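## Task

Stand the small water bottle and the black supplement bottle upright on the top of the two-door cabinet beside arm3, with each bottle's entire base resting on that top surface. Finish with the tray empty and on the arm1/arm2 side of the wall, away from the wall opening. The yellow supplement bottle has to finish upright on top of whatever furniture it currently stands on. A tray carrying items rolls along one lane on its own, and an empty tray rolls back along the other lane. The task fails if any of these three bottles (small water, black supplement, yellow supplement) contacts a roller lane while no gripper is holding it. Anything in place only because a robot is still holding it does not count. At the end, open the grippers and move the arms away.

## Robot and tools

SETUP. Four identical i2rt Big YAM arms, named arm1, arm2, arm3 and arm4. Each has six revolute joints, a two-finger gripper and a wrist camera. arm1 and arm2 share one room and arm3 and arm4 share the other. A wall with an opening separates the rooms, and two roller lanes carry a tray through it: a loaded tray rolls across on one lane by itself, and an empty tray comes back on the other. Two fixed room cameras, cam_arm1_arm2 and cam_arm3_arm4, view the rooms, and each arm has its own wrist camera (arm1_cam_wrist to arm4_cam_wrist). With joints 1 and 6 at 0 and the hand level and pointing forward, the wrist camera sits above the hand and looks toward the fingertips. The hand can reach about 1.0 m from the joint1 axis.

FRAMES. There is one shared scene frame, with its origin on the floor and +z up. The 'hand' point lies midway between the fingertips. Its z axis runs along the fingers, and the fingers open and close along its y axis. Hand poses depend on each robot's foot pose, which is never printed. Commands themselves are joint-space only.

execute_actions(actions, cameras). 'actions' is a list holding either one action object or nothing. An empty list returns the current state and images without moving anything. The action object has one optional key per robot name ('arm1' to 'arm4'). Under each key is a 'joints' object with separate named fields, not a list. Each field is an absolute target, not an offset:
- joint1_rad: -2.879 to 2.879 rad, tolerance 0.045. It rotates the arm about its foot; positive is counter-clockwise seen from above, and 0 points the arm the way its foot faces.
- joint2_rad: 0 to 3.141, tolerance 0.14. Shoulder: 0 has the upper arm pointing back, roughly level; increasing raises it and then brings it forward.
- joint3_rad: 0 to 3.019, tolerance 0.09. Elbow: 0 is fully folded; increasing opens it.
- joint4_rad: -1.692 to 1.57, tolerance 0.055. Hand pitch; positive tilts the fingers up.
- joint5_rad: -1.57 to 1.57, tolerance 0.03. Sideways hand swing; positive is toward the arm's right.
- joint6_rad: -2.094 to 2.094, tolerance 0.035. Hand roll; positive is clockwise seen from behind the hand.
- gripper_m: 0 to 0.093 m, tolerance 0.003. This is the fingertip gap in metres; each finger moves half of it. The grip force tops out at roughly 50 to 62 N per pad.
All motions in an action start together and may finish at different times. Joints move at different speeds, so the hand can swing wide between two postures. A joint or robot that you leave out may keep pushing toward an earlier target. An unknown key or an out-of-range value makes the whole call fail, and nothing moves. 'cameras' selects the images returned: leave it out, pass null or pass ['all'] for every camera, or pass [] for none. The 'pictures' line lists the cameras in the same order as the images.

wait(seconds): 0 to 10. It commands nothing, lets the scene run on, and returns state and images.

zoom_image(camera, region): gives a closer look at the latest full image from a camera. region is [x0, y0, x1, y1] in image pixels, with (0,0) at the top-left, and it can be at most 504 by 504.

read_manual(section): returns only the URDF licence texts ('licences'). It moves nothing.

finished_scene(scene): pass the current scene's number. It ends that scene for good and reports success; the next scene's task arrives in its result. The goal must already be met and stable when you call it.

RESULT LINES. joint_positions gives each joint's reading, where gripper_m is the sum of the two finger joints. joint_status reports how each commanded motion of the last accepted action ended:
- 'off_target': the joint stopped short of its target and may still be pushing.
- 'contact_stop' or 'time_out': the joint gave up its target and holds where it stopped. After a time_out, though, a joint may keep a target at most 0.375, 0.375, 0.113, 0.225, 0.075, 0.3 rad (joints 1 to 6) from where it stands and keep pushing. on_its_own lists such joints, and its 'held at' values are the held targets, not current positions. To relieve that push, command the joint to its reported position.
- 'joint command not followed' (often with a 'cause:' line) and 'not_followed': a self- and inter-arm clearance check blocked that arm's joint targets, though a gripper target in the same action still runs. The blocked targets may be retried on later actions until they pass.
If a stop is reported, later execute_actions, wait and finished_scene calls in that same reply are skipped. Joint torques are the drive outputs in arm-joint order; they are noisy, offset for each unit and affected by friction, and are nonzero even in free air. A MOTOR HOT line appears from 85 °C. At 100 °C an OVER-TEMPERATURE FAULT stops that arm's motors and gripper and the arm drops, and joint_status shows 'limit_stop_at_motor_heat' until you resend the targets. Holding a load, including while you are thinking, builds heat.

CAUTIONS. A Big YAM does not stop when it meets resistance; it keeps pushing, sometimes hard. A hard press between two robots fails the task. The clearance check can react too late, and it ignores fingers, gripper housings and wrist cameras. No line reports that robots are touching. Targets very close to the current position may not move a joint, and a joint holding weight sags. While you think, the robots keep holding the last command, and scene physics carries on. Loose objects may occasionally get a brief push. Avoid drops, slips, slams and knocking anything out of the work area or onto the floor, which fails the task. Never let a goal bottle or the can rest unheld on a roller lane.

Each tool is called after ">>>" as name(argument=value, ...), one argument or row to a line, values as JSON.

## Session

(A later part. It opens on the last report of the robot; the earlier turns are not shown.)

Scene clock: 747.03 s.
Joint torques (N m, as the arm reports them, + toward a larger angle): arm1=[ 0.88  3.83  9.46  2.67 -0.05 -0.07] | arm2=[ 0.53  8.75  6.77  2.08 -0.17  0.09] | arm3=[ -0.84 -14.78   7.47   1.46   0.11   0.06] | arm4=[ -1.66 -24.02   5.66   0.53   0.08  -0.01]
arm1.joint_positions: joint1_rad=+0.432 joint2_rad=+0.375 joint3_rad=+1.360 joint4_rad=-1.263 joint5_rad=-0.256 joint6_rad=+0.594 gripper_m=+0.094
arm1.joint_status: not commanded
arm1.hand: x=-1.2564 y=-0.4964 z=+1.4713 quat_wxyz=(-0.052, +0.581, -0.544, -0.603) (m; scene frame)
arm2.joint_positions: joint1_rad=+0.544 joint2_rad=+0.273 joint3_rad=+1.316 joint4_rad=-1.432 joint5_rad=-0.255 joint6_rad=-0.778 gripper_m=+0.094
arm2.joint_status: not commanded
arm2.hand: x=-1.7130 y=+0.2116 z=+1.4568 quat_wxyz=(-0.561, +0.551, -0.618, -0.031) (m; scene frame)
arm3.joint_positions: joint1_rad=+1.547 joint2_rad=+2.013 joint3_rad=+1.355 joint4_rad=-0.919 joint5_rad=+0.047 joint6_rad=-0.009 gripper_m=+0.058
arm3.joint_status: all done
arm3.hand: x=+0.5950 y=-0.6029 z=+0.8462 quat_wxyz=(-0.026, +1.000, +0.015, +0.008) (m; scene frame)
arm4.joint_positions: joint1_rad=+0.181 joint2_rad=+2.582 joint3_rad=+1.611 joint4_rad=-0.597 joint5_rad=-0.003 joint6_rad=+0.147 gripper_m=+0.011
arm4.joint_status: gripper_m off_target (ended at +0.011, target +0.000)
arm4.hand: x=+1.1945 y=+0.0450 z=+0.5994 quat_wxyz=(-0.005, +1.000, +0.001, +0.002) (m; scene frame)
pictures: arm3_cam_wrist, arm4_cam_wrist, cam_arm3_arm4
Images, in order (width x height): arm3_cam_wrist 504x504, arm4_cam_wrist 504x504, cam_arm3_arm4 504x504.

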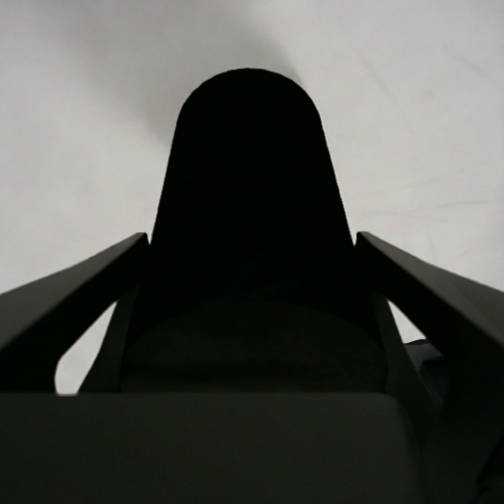

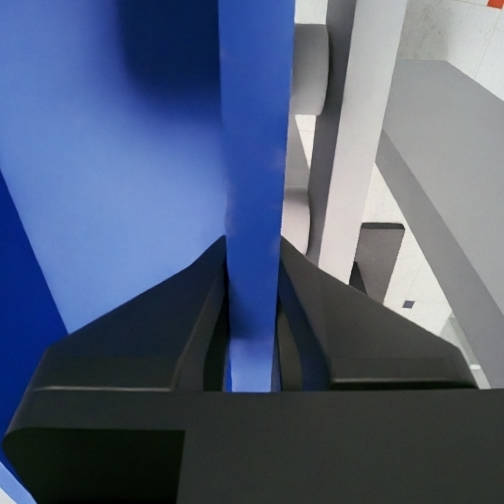

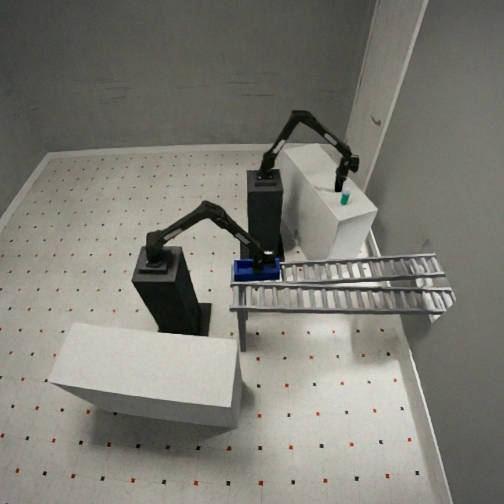

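>>> execute_actions(
  actions=[
    {"arm3":{"joints":{"joint2_rad":2.0,"gripper_m":0.09}},"arm4":{"joints":{"joint2_rad":2.15,"joint3_rad":1.52,"joint4_rad":-0.94}}},
  ],
  cameras=["arm3_cam_wrist","arm4_cam_wrist","cam_arm3_arm4"],
)

Scene clock: 766.27 s.
Joint torques (N m, as the arm reports them, + toward a larger angle): arm1=[ 0.98  4.12  9.35  2.67 -0.04 -0.04] | arm2=[ 0.66  8.57  6.77  2.02 -0.16  0.09] | arm3=[ -0.92 -16.53   7.53   1.45   0.14   0.08] | arm4=[ -1.92 -23.     6.89  -0.39  -0.26  -0.07]
arm1.joint_positions: joint1_rad=+0.432 joint2_rad=+0.375 joint3_rad=+1.360 joint4_rad=-1.263 joint5_rad=-0.256 joint6_rad=+0.594 gripper_m=+0.094
arm1.joint_status: not commanded
arm1.hand: x=-1.2564 y=-0.4964 z=+1.4713 quat_wxyz=(-0.052, +0.581, -0.544, -0.603) (m; scene frame)
arm2.joint_positions: joint1_rad=+0.544 joint2_rad=+0.273 joint3_rad=+1.316 joint4_rad=-1.432 joint5_rad=-0.255 joint6_rad=-0.778 gripper_m=+0.094
arm2.joint_status: not commanded
arm2.hand: x=-1.7130 y=+0.2116 z=+1.4568 quat_wxyz=(-0.561, +0.551, -0.618, -0.031) (m; scene frame)
arm3.joint_positions: joint1_rad=+1.547 joint2_rad=+2.013 joint3_rad=+1.355 joint4_rad=-0.919 joint5_rad=+0.047 joint6_rad=-0.009 gripper_m=+0.090
arm3.joint_status: all done
arm3.hand: x=+0.5950 y=-0.6029 z=+0.8462 quat_wxyz=(-0.026, +1.000, +0.015, +0.008) (m; scene frame)
arm4.joint_positions: joint1_rad=+0.181 joint2_rad=+2.168 joint3_rad=+1.514 joint4_rad=-0.929 joint5_rad=+0.005 joint6_rad=+0.154 gripper_m=+0.011
arm4.joint_status: all done
arm4.hand: x=+1.1967 y=+0.0442 z=+0.8139 quat_wxyz=(-0.010, +1.000, -0.002, +0.008) (m; scene frame)
pictures: arm3_cam_wrist, arm4_cam_wrist, cam_arm3_arm4
Images, in order (width x height): arm3_cam_wrist 504x504, arm4_cam_wrist 504x504, cam_arm3_arm4 504x504.

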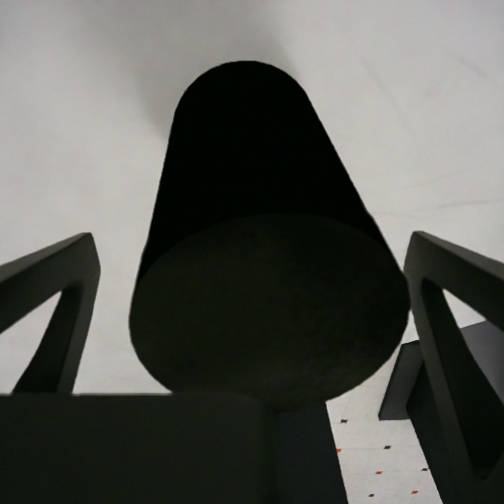

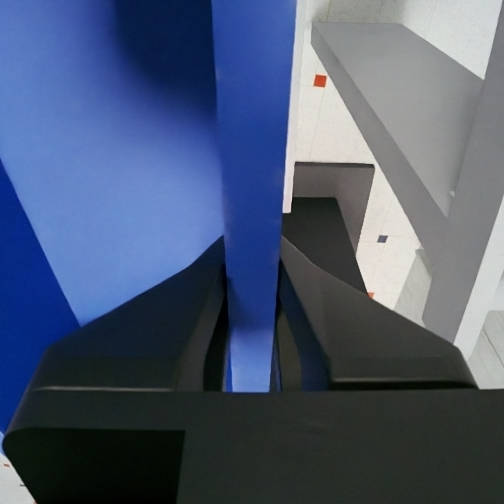

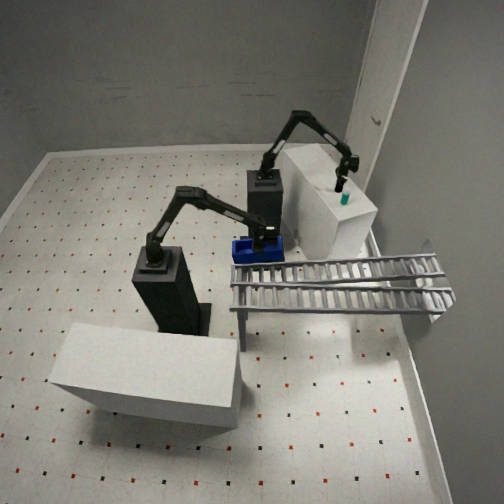

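>>> execute_actions(
  actions=[
    {"arm3":{"joints":{"joint2_rad":1.81,"joint3_rad":1.61,"joint4_rad":-1.36}},"arm4":{"joints":{"joint1_rad":-0.224,"joint2_rad":2.15,"joint3_rad":1.735,"joint4_rad":-1.23,"joint6_rad":-0.26}}},
  ],
  cameras=["arm3_cam_wrist","arm4_cam_wrist","cam_arm3_arm4"],
)

Scene clock: 804.03 s.
Joint torques (N m, as the arm reports them, + toward a larger angle): arm1=[ 1.02  3.93  9.43  2.71 -0.05 -0.03] | arm2=[ 0.73  8.77  6.8   2.04 -0.17  0.09] | arm3=[ -0.83 -13.35   8.05  -0.06   0.15   0.11] | arm4=[ -2.06 -23.62   9.78  -0.63  -0.22  -0.14]
arm1.joint_positions: joint1_rad=+0.432 joint2_rad=+0.375 joint3_rad=+1.360 joint4_rad=-1.263 joint5_rad=-0.256 joint6_rad=+0.594 gripper_m=+0.094
arm1.joint_status: not commanded
arm1.hand: x=-1.2564 y=-0.4964 z=+1.4713 quat_wxyz=(-0.052, +0.581, -0.544, -0.603) (m; scene frame)
arm2.joint_positions: joint1_rad=+0.544 joint2_rad=+0.273 joint3_rad=+1.316 joint4_rad=-1.432 joint5_rad=-0.255 joint6_rad=-0.778 gripper_m=+0.094
arm2.joint_status: not commanded
arm2.hand: x=-1.7130 y=+0.2116 z=+1.4568 quat_wxyz=(-0.561, +0.551, -0.618, -0.031) (m; scene frame)
arm3.joint_positions: joint1_rad=+1.547 joint2_rad=+1.796 joint3_rad=+1.596 joint4_rad=-1.343 joint5_rad=+0.047 joint6_rad=-0.009 gripper_m=+0.090
arm3.joint_status: all done
arm3.hand: x=+0.5852 y=-0.6039 z=+1.0443 quat_wxyz=(-0.026, +1.000, +0.015, -0.009) (m; scene frame)
arm4.joint_positions: joint1_rad=-0.219 joint2_rad=+2.171 joint3_rad=+1.698 joint4_rad=-1.215 joint5_rad=+0.003 joint6_rad=-0.250 gripper_m=+0.011
arm4.joint_status: all done
arm4.hand: x=+1.1972 y=+0.2803 z=+0.8764 quat_wxyz=(+0.006, +0.998, -0.001, +0.060) (m; scene frame)
pictures: arm3_cam_wrist, arm4_cam_wrist, cam_arm3_arm4
Images, in order (width x height): arm3_cam_wrist 504x504, arm4_cam_wrist 504x504, cam_arm3_arm4 504x504.

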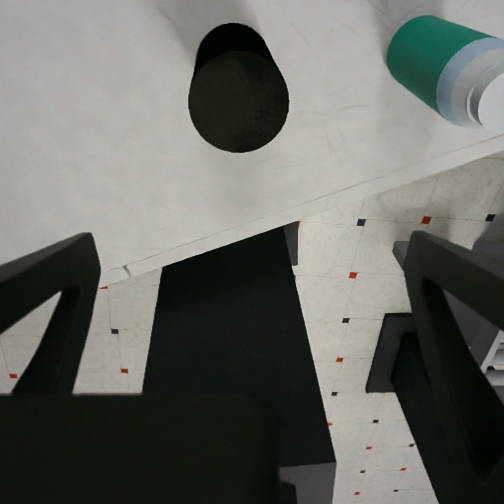

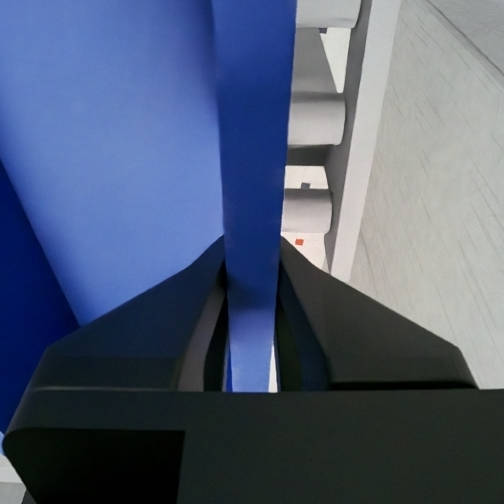

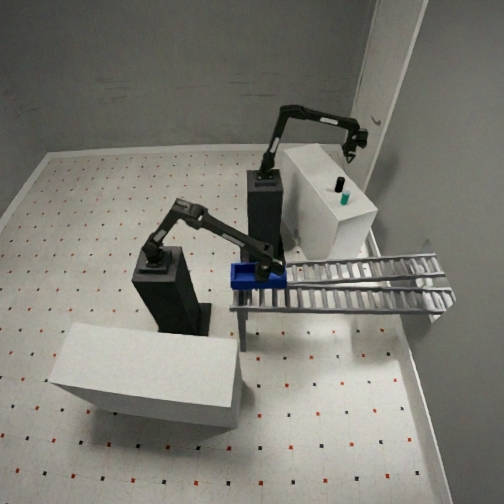

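>>> execute_actions(
  actions=[
    {"arm3":{"joints":{"joint1_rad":0.27,"joint2_rad":1.8,"joint3_rad":1.7,"joint4_rad":-0.65,"joint5_rad":0}},"arm4":{"joints":{"joint1_rad":-0.245,"joint2_rad":2.3,"joint3_rad":1.725,"joint4_rad":-1.05,"joint6_rad":-0.28}}},
  ],
  cameras=["arm3_cam_wrist","arm4_cam_wrist","cam_arm3_arm4"],
)

Scene clock: 841.03 s.
Joint torques (N m, as the arm reports them, + toward a larger angle): arm1=[ 0.86  4.1   9.45  2.69 -0.02 -0.05] | arm2=[ 0.75  8.67  6.76  2.03 -0.17  0.09] | arm3=[ -0.19 -14.41  11.95   2.8   -0.07   0.01] | arm4=[ -1.76 -24.78   8.42   0.47   0.02  -0.1 ]
arm1.joint_positions: joint1_rad=+0.432 joint2_rad=+0.375 joint3_rad=+1.360 joint4_rad=-1.263 joint5_rad=-0.256 joint6_rad=+0.594 gripper_m=+0.094
arm1.joint_status: not commanded
arm1.hand: x=-1.2564 y=-0.4964 z=+1.4713 quat_wxyz=(-0.052, +0.581, -0.544, -0.603) (m; scene frame)
arm2.joint_positions: joint1_rad=+0.544 joint2_rad=+0.273 joint3_rad=+1.316 joint4_rad=-1.432 joint5_rad=-0.255 joint6_rad=-0.778 gripper_m=+0.094
arm2.joint_status: not commanded
arm2.hand: x=-1.7130 y=+0.2116 z=+1.4568 quat_wxyz=(-0.561, +0.551, -0.618, -0.031) (m; scene frame)
arm3.joint_positions: joint1_rad=+0.262 joint2_rad=+1.796 joint3_rad=+1.645 joint4_rad=-0.676 joint5_rad=+0.001 joint6_rad=-0.007 gripper_m=+0.090
arm3.joint_status: all done
arm3.hand: x=+0.9218 y=+0.0824 z=+1.1334 quat_wxyz=(-0.220, +0.754, -0.546, -0.290) (m; scene frame)
arm4.joint_positions: joint1_rad=-0.245 joint2_rad=+2.322 joint3_rad=+1.698 joint4_rad=-1.065 joint5_rad=-0.003 joint6_rad=-0.273 gripper_m=+0.011
arm4.joint_status: all done
arm4.hand: x=+1.1942 y=+0.2979 z=+0.7835 quat_wxyz=(+0.011, +0.998, -0.002, +0.060) (m; scene frame)
pictures: arm3_cam_wrist, arm4_cam_wrist, cam_arm3_arm4
Images, in order (width x height): arm3_cam_wrist 504x504, arm4_cam_wrist 504x504, cam_arm3_arm4 504x504.

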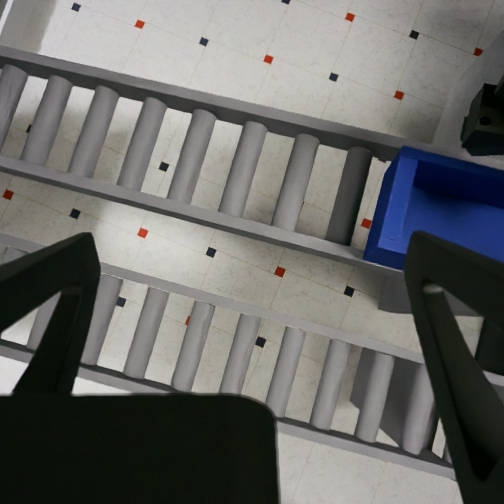

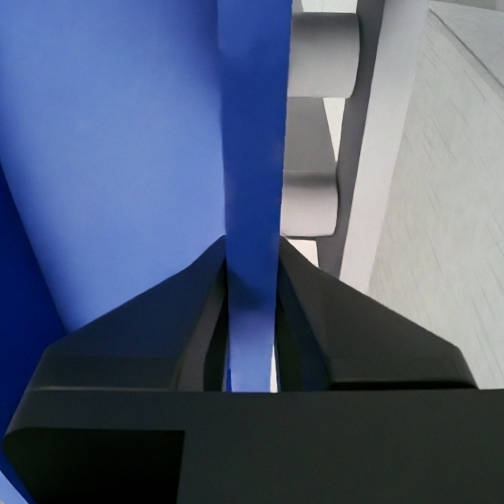

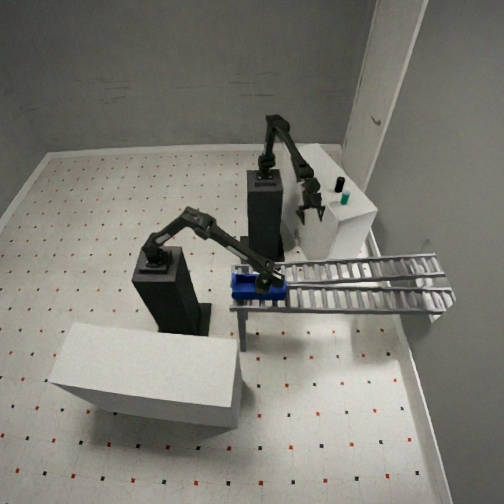

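>>> zoom_image(
  camera="arm3_cam_wrist",
  region=[300, 80, 504, 320],
)

>>> zoom_image(
  camera="cam_arm3_arm4",
  region=[210, 240, 330, 340],
)

Region (300, 80, 504, 320) of arm3_cam_wrist's 504x504 image, scaled by 2.100, with more detail than that image has; it fills the left 428 columns of this view, and the rest is white.

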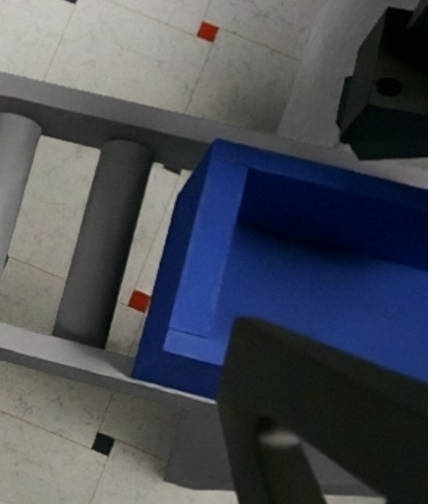

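Region (210, 240, 330, 340) of cam_arm3_arm4's 504x504 image, scaled by 4.200, with more detail than that image has.

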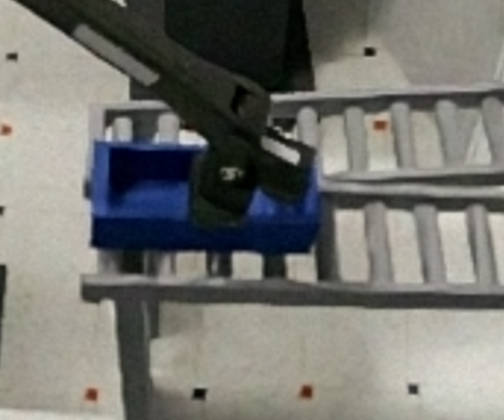

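>>> execute_actions(
  actions=[
    {"arm4":{"joints":{"joint1_rad":-0.288,"joint2_rad":2.285,"joint4_rad":-1.075,"joint6_rad":-0.325}}},
  ],
  cameras=["arm3_cam_wrist","arm4_cam_wrist","cam_arm3_arm4"],
)

>>> zoom_image(
  camera="arm3_cam_wrist",
  region=[300, 80, 504, 320],
)

Scene clock: 881.23 s.
Joint torques (N m, as the arm reports them, + toward a larger angle): arm1=[ 1.11  3.66  9.47  2.66 -0.04 -0.08] | arm2=[ 0.57  8.79  6.8   2.06 -0.17  0.09] | arm3=[ -0.03 -15.81  11.71   2.58  -0.07   0.04] | arm4=[ -1.45 -25.83   8.42  -0.36  -0.16  -0.15]
arm1.joint_positions: joint1_rad=+0.432 joint2_rad=+0.375 joint3_rad=+1.360 joint4_rad=-1.263 joint5_rad=-0.256 joint6_rad=+0.594 gripper_m=+0.094
arm1.joint_status: not commanded
arm1.hand: x=-1.2564 y=-0.4964 z=+1.4713 quat_wxyz=(-0.052, +0.581, -0.544, -0.603) (m; scene frame)
arm2.joint_positions: joint1_rad=+0.544 joint2_rad=+0.273 joint3_rad=+1.316 joint4_rad=-1.432 joint5_rad=-0.255 joint6_rad=-0.778 gripper_m=+0.094
arm2.joint_status: not commanded
arm2.hand: x=-1.7130 y=+0.2116 z=+1.4568 quat_wxyz=(-0.561, +0.551, -0.618, -0.031) (m; scene frame)
arm3.joint_positions: joint1_rad=+0.262 joint2_rad=+1.796 joint3_rad=+1.645 joint4_rad=-0.676 joint5_rad=+0.001 joint6_rad=-0.007 gripper_m=+0.090
arm3.joint_status: not commanded
arm3.hand: x=+0.9218 y=+0.0824 z=+1.1334 quat_wxyz=(-0.220, +0.754, -0.546, -0.290) (m; scene frame)
arm4.joint_positions: joint1_rad=-0.292 joint2_rad=+2.322 joint3_rad=+1.698 joint4_rad=-1.065 joint5_rad=+0.001 joint6_rad=-0.315 gripper_m=+0.011
arm4.joint_status: all done
arm4.hand: x=+1.2029 y=+0.3264 z=+0.7842 quat_wxyz=(+0.011, +0.998, -0.005, +0.059) (m; scene frame)
pictures: arm3_cam_wrist, arm4_cam_wrist, cam_arm3_arm4
Images, in order (width x height): arm3_cam_wrist 504x504, arm4_cam_wrist 504x504, cam_arm3_arm4 504x504.

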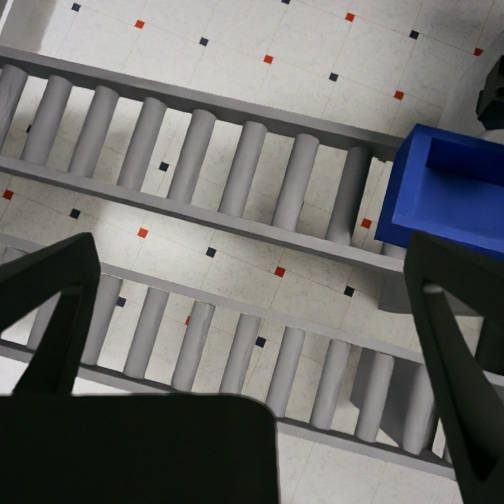

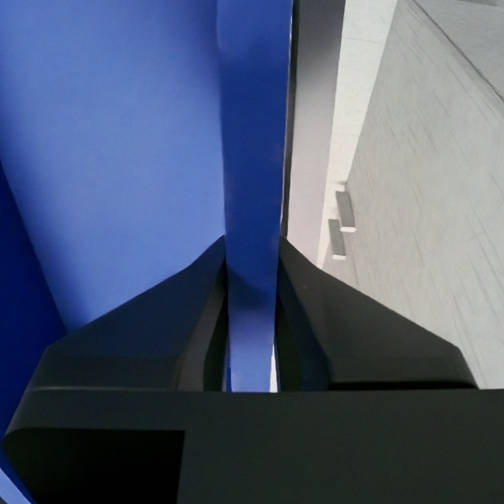

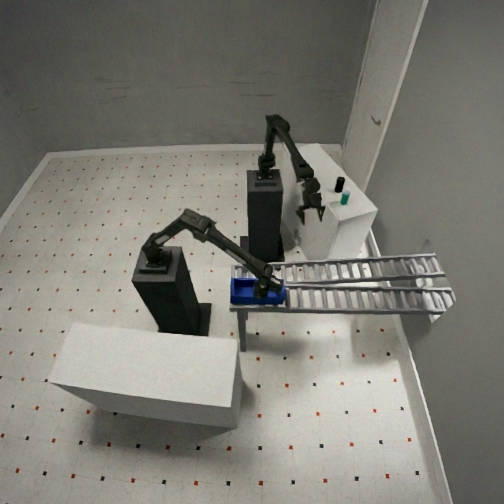

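Region (300, 80, 504, 320) of arm3_cam_wrist's 504x504 image, scaled by 2.100, with more detail than that image has; it fills the left 428 columns of this view, and the rest is white.

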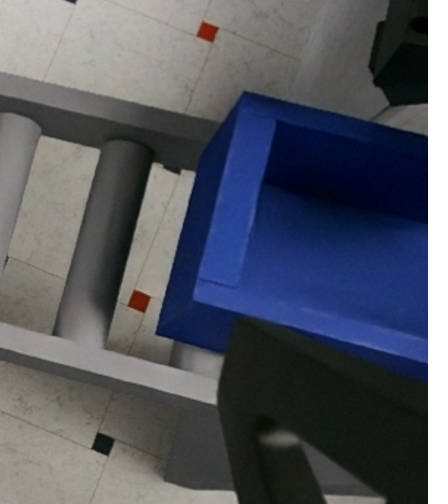

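>>> execute_actions(
  actions=[
    {"arm4":{"joints":{"joint2_rad":2.355,"joint3_rad":1.755,"joint4_rad":-1.035}}},
  ],
  cameras=["arm3_cam_wrist","arm4_cam_wrist","cam_arm3_arm4"],
)

>>> zoom_image(
  camera="arm3_cam_wrist",
  region=[300, 80, 504, 320],
)

>>> zoom_image(
  camera="cam_arm3_arm4",
  region=[210, 240, 330, 340],
)

Scene clock: 912.10 s.
Joint torques (N m, as the arm reports them, + toward a larger angle): arm1=[ 1.06  4.1   9.39  2.61 -0.04 -0.06] | arm2=[ 0.64  8.56  6.83  2.05 -0.17  0.09] | arm3=[  0.6  -14.97  11.72   2.71  -0.08   0.11] | arm4=[ -1.55 -22.96  10.06   0.28  -0.17  -0.14]
arm1.joint_positions: joint1_rad=+0.432 joint2_rad=+0.375 joint3_rad=+1.360 joint4_rad=-1.263 joint5_rad=-0.256 joint6_rad=+0.594 gripper_m=+0.094
arm1.joint_status: not commanded
arm1.hand: x=-1.2564 y=-0.4964 z=+1.4713 quat_wxyz=(-0.052, +0.581, -0.544, -0.603) (m; scene frame)
arm2.joint_positions: joint1_rad=+0.544 joint2_rad=+0.273 joint3_rad=+1.316 joint4_rad=-1.432 joint5_rad=-0.255 joint6_rad=-0.778 gripper_m=+0.094
arm2.joint_status: not commanded
arm2.hand: x=-1.7130 y=+0.2116 z=+1.4568 quat_wxyz=(-0.561, +0.551, -0.618, -0.031) (m; scene frame)
arm3.joint_positions: joint1_rad=+0.262 joint2_rad=+1.796 joint3_rad=+1.645 joint4_rad=-0.676 joint5_rad=+0.001 joint6_rad=-0.007 gripper_m=+0.090
arm3.joint_status: not commanded
arm3.hand: x=+0.9218 y=+0.0824 z=+1.1334 quat_wxyz=(-0.220, +0.754, -0.546, -0.290) (m; scene frame)
arm4.joint_positions: joint1_rad=-0.292 joint2_rad=+2.355 joint3_rad=+1.702 joint4_rad=-1.045 joint5_rad=+0.002 joint6_rad=-0.316 gripper_m=+0.011
arm4.joint_status: all done
arm4.hand: x=+1.2038 y=+0.3262 z=+0.7655 quat_wxyz=(+0.012, +0.998, -0.004, +0.063) (m; scene frame)
pictures: arm3_cam_wrist, arm4_cam_wrist, cam_arm3_arm4
Images, in order (width x height): arm3_cam_wrist 504x504, arm4_cam_wrist 504x504, cam_arm3_arm4 504x504.

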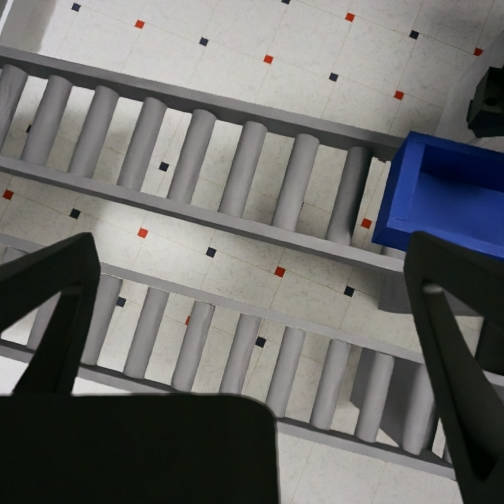

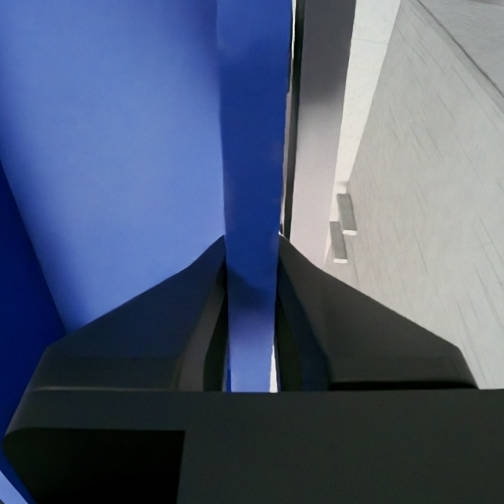

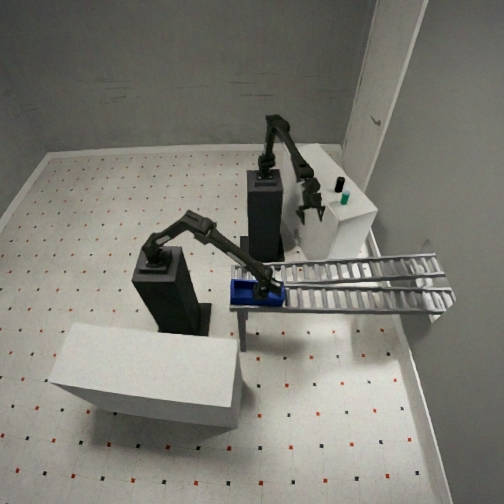

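Region (300, 80, 504, 320) of arm3_cam_wrist's 504x504 image, scaled by 2.100, with more detail than that image has; it fills the left 428 columns of this view, and the rest is white.

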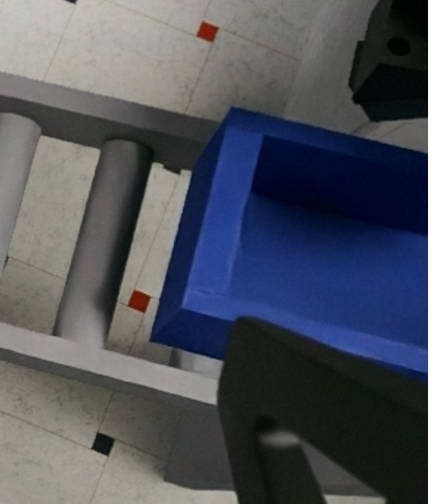

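Region (210, 240, 330, 340) of cam_arm3_arm4's 504x504 image, scaled by 4.200, with more detail than that image has.

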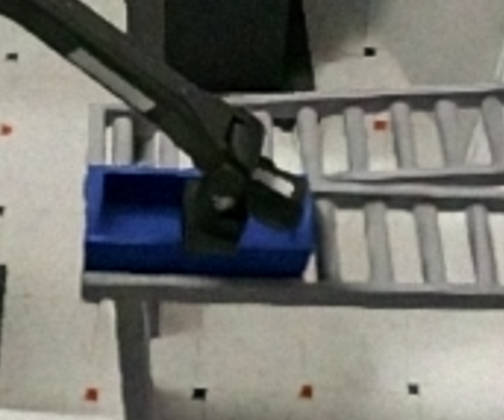

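>>> execute_actions(
  actions=[
    {"arm4":{"joints":{"joint2_rad":2.415,"joint3_rad":1.76,"joint4_rad":-0.99}}},
  ],
  cameras=["arm3_cam_wrist","arm4_cam_wrist","cam_arm3_arm4"],
)

>>> zoom_image(
  camera="arm3_cam_wrist",
  region=[300, 80, 504, 320],
)

>>> zoom_image(
  camera="cam_arm3_arm4",
  region=[210, 240, 330, 340],
)

Scene clock: 931.03 s.
Joint torques (N m, as the arm reports them, + toward a larger angle): arm1=[ 0.84  4.01  9.39  2.69 -0.03 -0.06] | arm2=[ 0.67  8.71  6.77  2.05 -0.16  0.08] | arm3=[  0.18 -15.71  11.78   2.74  -0.09   0.1 ] | arm4=[ -1.67 -19.74   8.72   0.75  -0.15  -0.13]
arm1.joint_positions: joint1_rad=+0.432 joint2_rad=+0.375 joint3_rad=+1.360 joint4_rad=-1.263 joint5_rad=-0.256 joint6_rad=+0.594 gripper_m=+0.094
arm1.joint_status: not commanded
arm1.hand: x=-1.2564 y=-0.4964 z=+1.4713 quat_wxyz=(-0.052, +0.581, -0.544, -0.603) (m; scene frame)
arm2.joint_positions: joint1_rad=+0.544 joint2_rad=+0.273 joint3_rad=+1.316 joint4_rad=-1.432 joint5_rad=-0.255 joint6_rad=-0.778 gripper_m=+0.094
arm2.joint_status: not commanded
arm2.hand: x=-1.7130 y=+0.2116 z=+1.4568 quat_wxyz=(-0.561, +0.551, -0.618, -0.031) (m; scene frame)
arm3.joint_positions: joint1_rad=+0.262 joint2_rad=+1.796 joint3_rad=+1.645 joint4_rad=-0.676 joint5_rad=+0.001 joint6_rad=-0.007 gripper_m=+0.090
arm3.joint_status: not commanded
arm3.hand: x=+0.9218 y=+0.0824 z=+1.1334 quat_wxyz=(-0.220, +0.754, -0.546, -0.290) (m; scene frame)
arm4.joint_positions: joint1_rad=-0.287 joint2_rad=+2.370 joint3_rad=+1.728 joint4_rad=-1.013 joint5_rad=+0.001 joint6_rad=-0.316 gripper_m=+0.011
arm4.joint_status: all done
arm4.hand: x=+1.1876 y=+0.3285 z=+0.7630 quat_wxyz=(+0.006, +0.999, -0.002, +0.043) (m; scene frame)
pictures: arm3_cam_wrist, arm4_cam_wrist, cam_arm3_arm4
Images, in order (width x height): arm3_cam_wrist 504x504, arm4_cam_wrist 504x504, cam_arm3_arm4 504x504.

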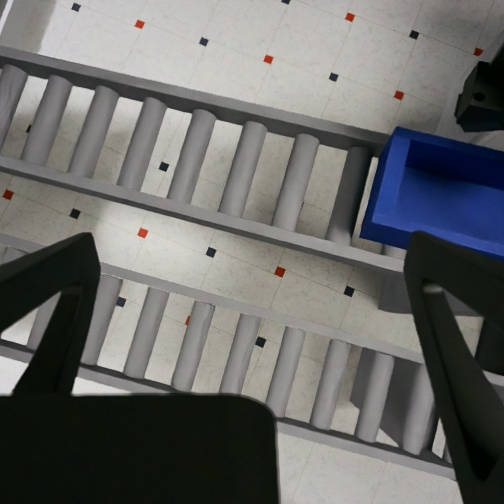

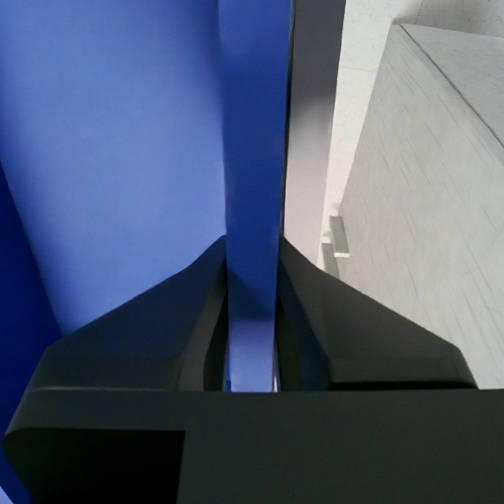

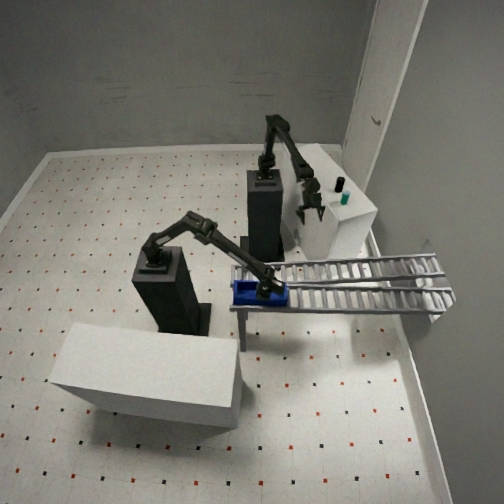

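Region (300, 80, 504, 320) of arm3_cam_wrist's 504x504 image, scaled by 2.100, with more detail than that image has; it fills the left 428 columns of this view, and the rest is white.

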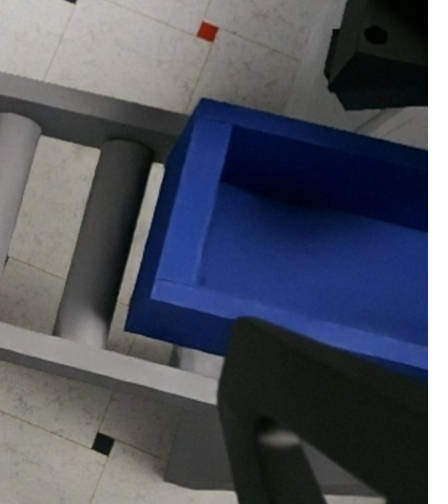

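Region (210, 240, 330, 340) of cam_arm3_arm4's 504x504 image, scaled by 4.200, with more detail than that image has.

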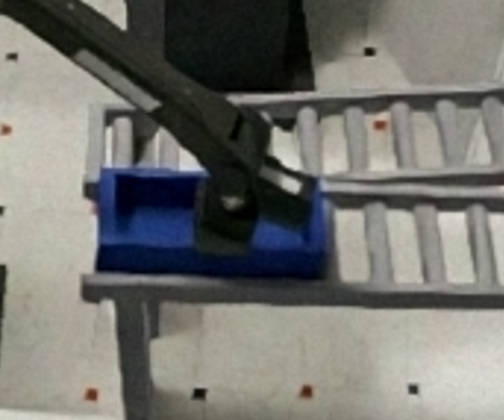

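>>> execute_actions(
  actions=[
    {"arm4":{"joints":{"joint2_rad":2.36,"gripper_m":0.03}},"arm3":{"joints":{"joint1_rad":0.5,"joint2_rad":1.2,"joint3_rad":1.4,"joint4_rad":-1.0}}},
  ],
  cameras=[],
)

>>> execute_actions(
  actions=[
    {"arm4":{"joints":{"joint2_rad":2.1,"joint3_rad":1.75,"joint4_rad":-1.25}}},
  ],
)

Scene clock: 947.33 s.
Joint torques (N m, as the arm reports them, + toward a larger angle): arm1=[ 1.12  3.93  9.43  2.67 -0.05 -0.04] | arm2=[ 0.7   8.67  6.79  2.04 -0.17  0.09] | arm3=[-0.8  -7.37  8.24  1.22 -0.02  0.05] | arm4=[ -1.99 -24.27   8.7    0.24  -0.06  -0.14]
arm1.joint_positions: joint1_rad=+0.432 joint2_rad=+0.375 joint3_rad=+1.360 joint4_rad=-1.263 joint5_rad=-0.256 joint6_rad=+0.594 gripper_m=+0.094
arm1.joint_status: not commanded
arm1.hand: x=-1.2564 y=-0.4964 z=+1.4713 quat_wxyz=(-0.052, +0.581, -0.544, -0.603) (m; scene frame)
arm2.joint_positions: joint1_rad=+0.544 joint2_rad=+0.273 joint3_rad=+1.316 joint4_rad=-1.432 joint5_rad=-0.255 joint6_rad=-0.778 gripper_m=+0.094
arm2.joint_status: not commanded
arm2.hand: x=-1.7130 y=+0.2116 z=+1.4568 quat_wxyz=(-0.561, +0.551, -0.618, -0.031) (m; scene frame)
arm3.joint_positions: joint1_rad=+0.509 joint2_rad=+1.194 joint3_rad=+1.401 joint4_rad=-0.981 joint5_rad=-0.002 joint6_rad=-0.007 gripper_m=+0.090
arm3.joint_status: all done
arm3.hand: x=+0.8760 y=-0.1808 z=+1.3003 quat_wxyz=(-0.193, +0.808, -0.444, -0.336) (m; scene frame)
arm4.joint_positions: joint1_rad=-0.287 joint2_rad=+2.371 joint3_rad=+1.728 joint4_rad=-1.000 joint5_rad=-0.001 joint6_rad=-0.316 gripper_m=+0.030
arm4.joint_status: all done
arm4.hand: x=+1.1847 y=+0.3291 z=+0.7616 quat_wxyz=(+0.005, +0.999, -0.002, +0.037) (m; scene frame)
pictures: none
No camera images: the call's "cameras" was empty. Leave "cameras" out to get every camera's image.

Scene clock: 948.70 s.
Joint torques (N m, as the arm reports them, + toward a larger angle): arm1=[ 0.95  4.11  9.41  2.7  -0.04 -0.04] | arm2=[ 0.62  8.64  6.81  2.04 -0.18  0.09] | arm3=[-1.89 -7.35  7.94  1.18  0.03  0.06] | arm4=[ -1.82 -22.32   9.08  -0.42  -0.07  -0.13]
arm1.joint_positions: joint1_rad=+0.432 joint2_rad=+0.375 joint3_rad=+1.360 joint4_rad=-1.263 joint5_rad=-0.256 joint6_rad=+0.594 gripper_m=+0.094
arm1.joint_status: not commanded
arm1.hand: x=-1.2564 y=-0.4964 z=+1.4713 quat_wxyz=(-0.052, +0.581, -0.544, -0.603) (m; scene frame)
arm2.joint_positions: joint1_rad=+0.544 joint2_rad=+0.273 joint3_rad=+1.316 joint4_rad=-1.432 joint5_rad=-0.255 joint6_rad=-0.778 gripper_m=+0.094
arm2.joint_status: not commanded
arm2.hand: x=-1.7130 y=+0.2116 z=+1.4568 quat_wxyz=(-0.561, +0.551, -0.618, -0.031) (m; scene frame)
arm3.joint_positions: joint1_rad=+0.509 joint2_rad=+1.194 joint3_rad=+1.401 joint4_rad=-0.981 joint5_rad=-0.002 joint6_rad=-0.007 gripper_m=+0.090
arm3.joint_status: not commanded
arm3.hand: x=+0.8760 y=-0.1808 z=+1.3003 quat_wxyz=(-0.193, +0.808, -0.444, -0.336) (m; scene frame)
arm4.joint_positions: joint1_rad=-0.287 joint2_rad=+2.106 joint3_rad=+1.728 joint4_rad=-1.237 joint5_rad=-0.001 joint6_rad=-0.317 gripper_m=+0.030
arm4.joint_status: all done
arm4.hand: x=+1.1945 y=+0.3233 z=+0.9254 quat_wxyz=(+0.001, +1.000, -0.001, +0.024) (m; scene frame)
pictures: arm1_cam_wrist, arm2_cam_wrist, arm3_cam_wrist, arm4_cam_wrist, cam_arm1_arm2, cam_arm3_arm4
Images, in order (width x height): arm1_cam_wrist 504x504, arm2_cam_wrist 504x504, arm3_cam_wrist 504x504, arm4_cam_wrist 504x504, cam_arm1_arm2 504x504, cam_arm3_arm4 504x504.

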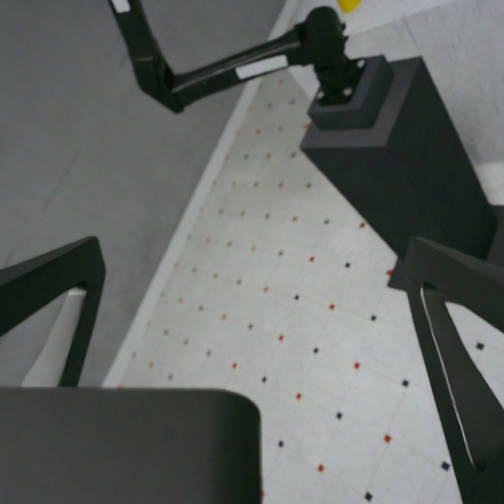

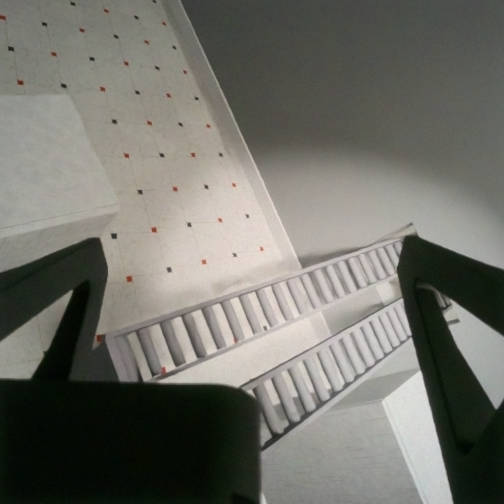

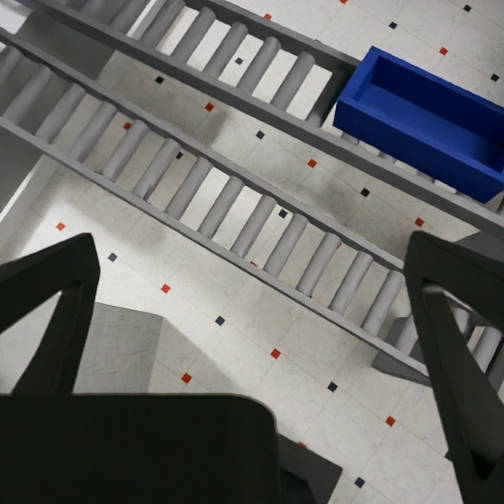

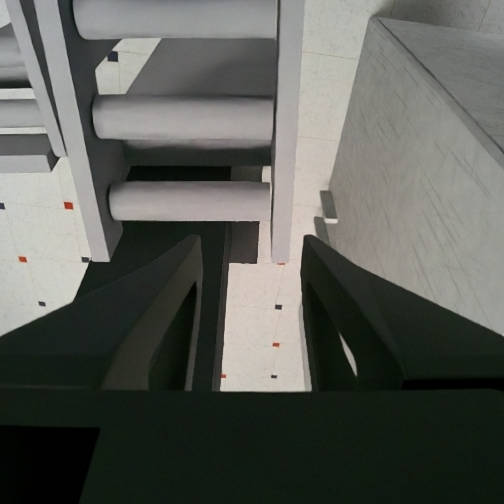

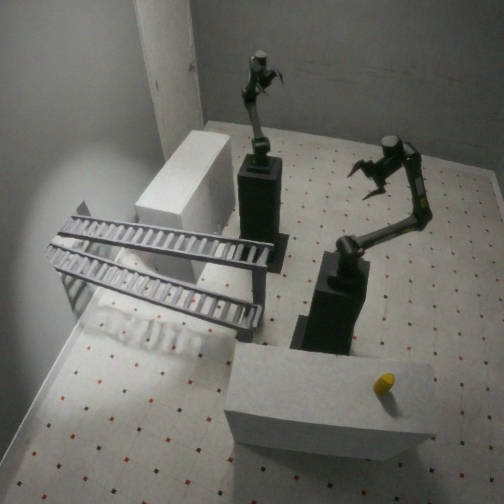

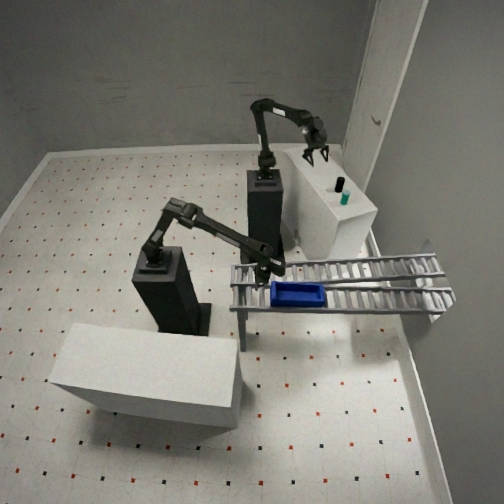

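The tray is rolling. Checking again.

>>> wait(
  seconds=8,
)

Scene clock: 963.27 s.
Joint torques (N m, as the arm reports them, + toward a larger angle): arm1=[ 1.13  4.08  9.4   2.63 -0.05 -0.05] | arm2=[ 0.5   8.51  6.8   2.06 -0.16  0.09] | arm3=[-0.23 -6.89  8.2   1.    0.09  0.01] | arm4=[ -1.8  -22.26   9.14  -0.49  -0.06  -0.12]
arm1.joint_positions: joint1_rad=+0.432 joint2_rad=+0.375 joint3_rad=+1.360 joint4_rad=-1.263 joint5_rad=-0.256 joint6_rad=+0.594 gripper_m=+0.094
arm1.joint_status: not commanded
arm1.hand: x=-1.2564 y=-0.4964 z=+1.4713 quat_wxyz=(-0.052, +0.581, -0.544, -0.603) (m; scene frame)
arm2.joint_positions: joint1_rad=+0.544 joint2_rad=+0.273 joint3_rad=+1.316 joint4_rad=-1.432 joint5_rad=-0.255 joint6_rad=-0.778 gripper_m=+0.094
arm2.joint_status: not commanded
arm2.hand: x=-1.7130 y=+0.2116 z=+1.4568 quat_wxyz=(-0.561, +0.551, -0.618, -0.031) (m; scene frame)
arm3.joint_positions: joint1_rad=+0.509 joint2_rad=+1.194 joint3_rad=+1.401 joint4_rad=-0.981 joint5_rad=-0.002 joint6_rad=-0.007 gripper_m=+0.090
arm3.joint_status: not commanded
arm3.hand: x=+0.8760 y=-0.1808 z=+1.3003 quat_wxyz=(-0.193, +0.808, -0.444, -0.336) (m; scene frame)
arm4.joint_positions: joint1_rad=-0.287 joint2_rad=+2.106 joint3_rad=+1.728 joint4_rad=-1.237 joint5_rad=-0.001 joint6_rad=-0.317 gripper_m=+0.030
arm4.joint_status: all done
arm4.hand: x=+1.1945 y=+0.3233 z=+0.9254 quat_wxyz=(+0.001, +1.000, -0.001, +0.024) (m; scene frame)
wait: 8.00 s; at rest from the start
pictures: arm1_cam_wrist, arm2_cam_wrist, arm3_cam_wrist, arm4_cam_wrist, cam_arm1_arm2, cam_arm3_arm4
Images, in order (width x height): arm1_cam_wrist 504x504, arm2_cam_wrist 504x504, arm3_cam_wrist 504x504, arm4_cam_wrist 504x504, cam_arm1_arm2 504x504, cam_arm3_arm4 504x504.

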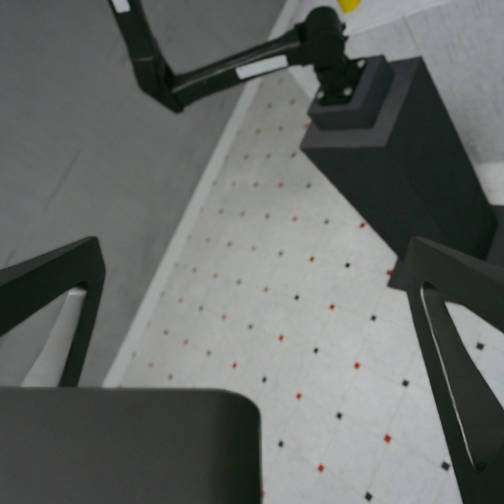

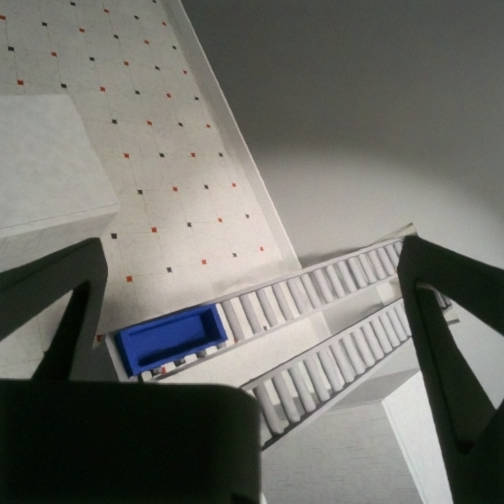

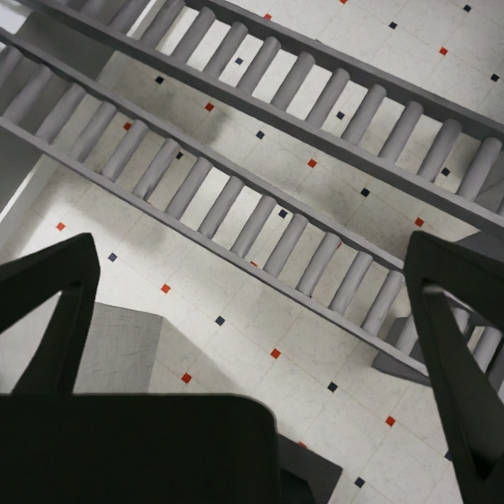

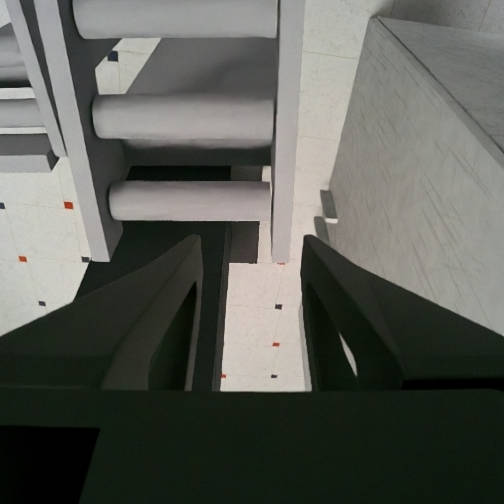

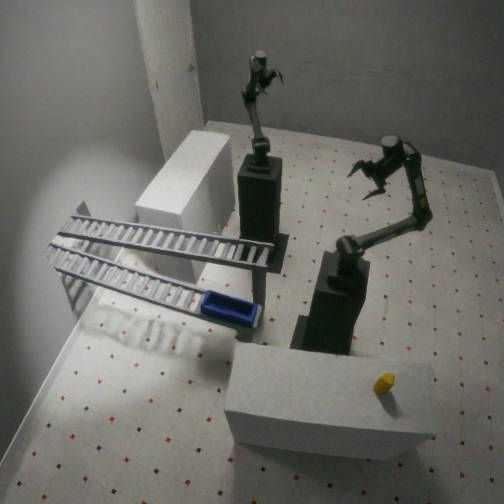

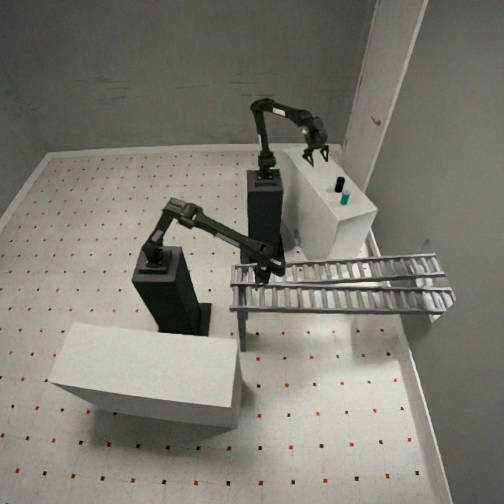

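>>> zoom_image(
  camera="cam_arm1_arm2",
  region=[330, 340, 450, 440],
)

Region (330, 340, 450, 440) of cam_arm1_arm2's 504x504 image, scaled by 4.200, with more detail than that image has.

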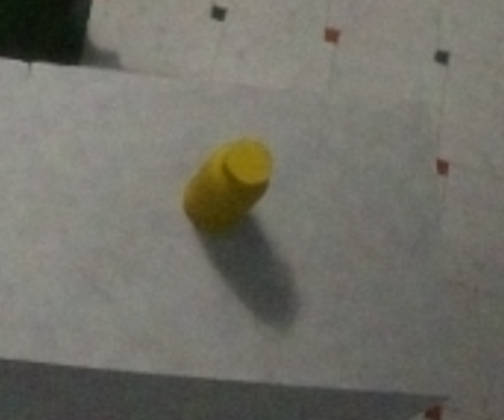

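>>> finished_scene(
  scene=1,
)

The scene is finished: the task was done.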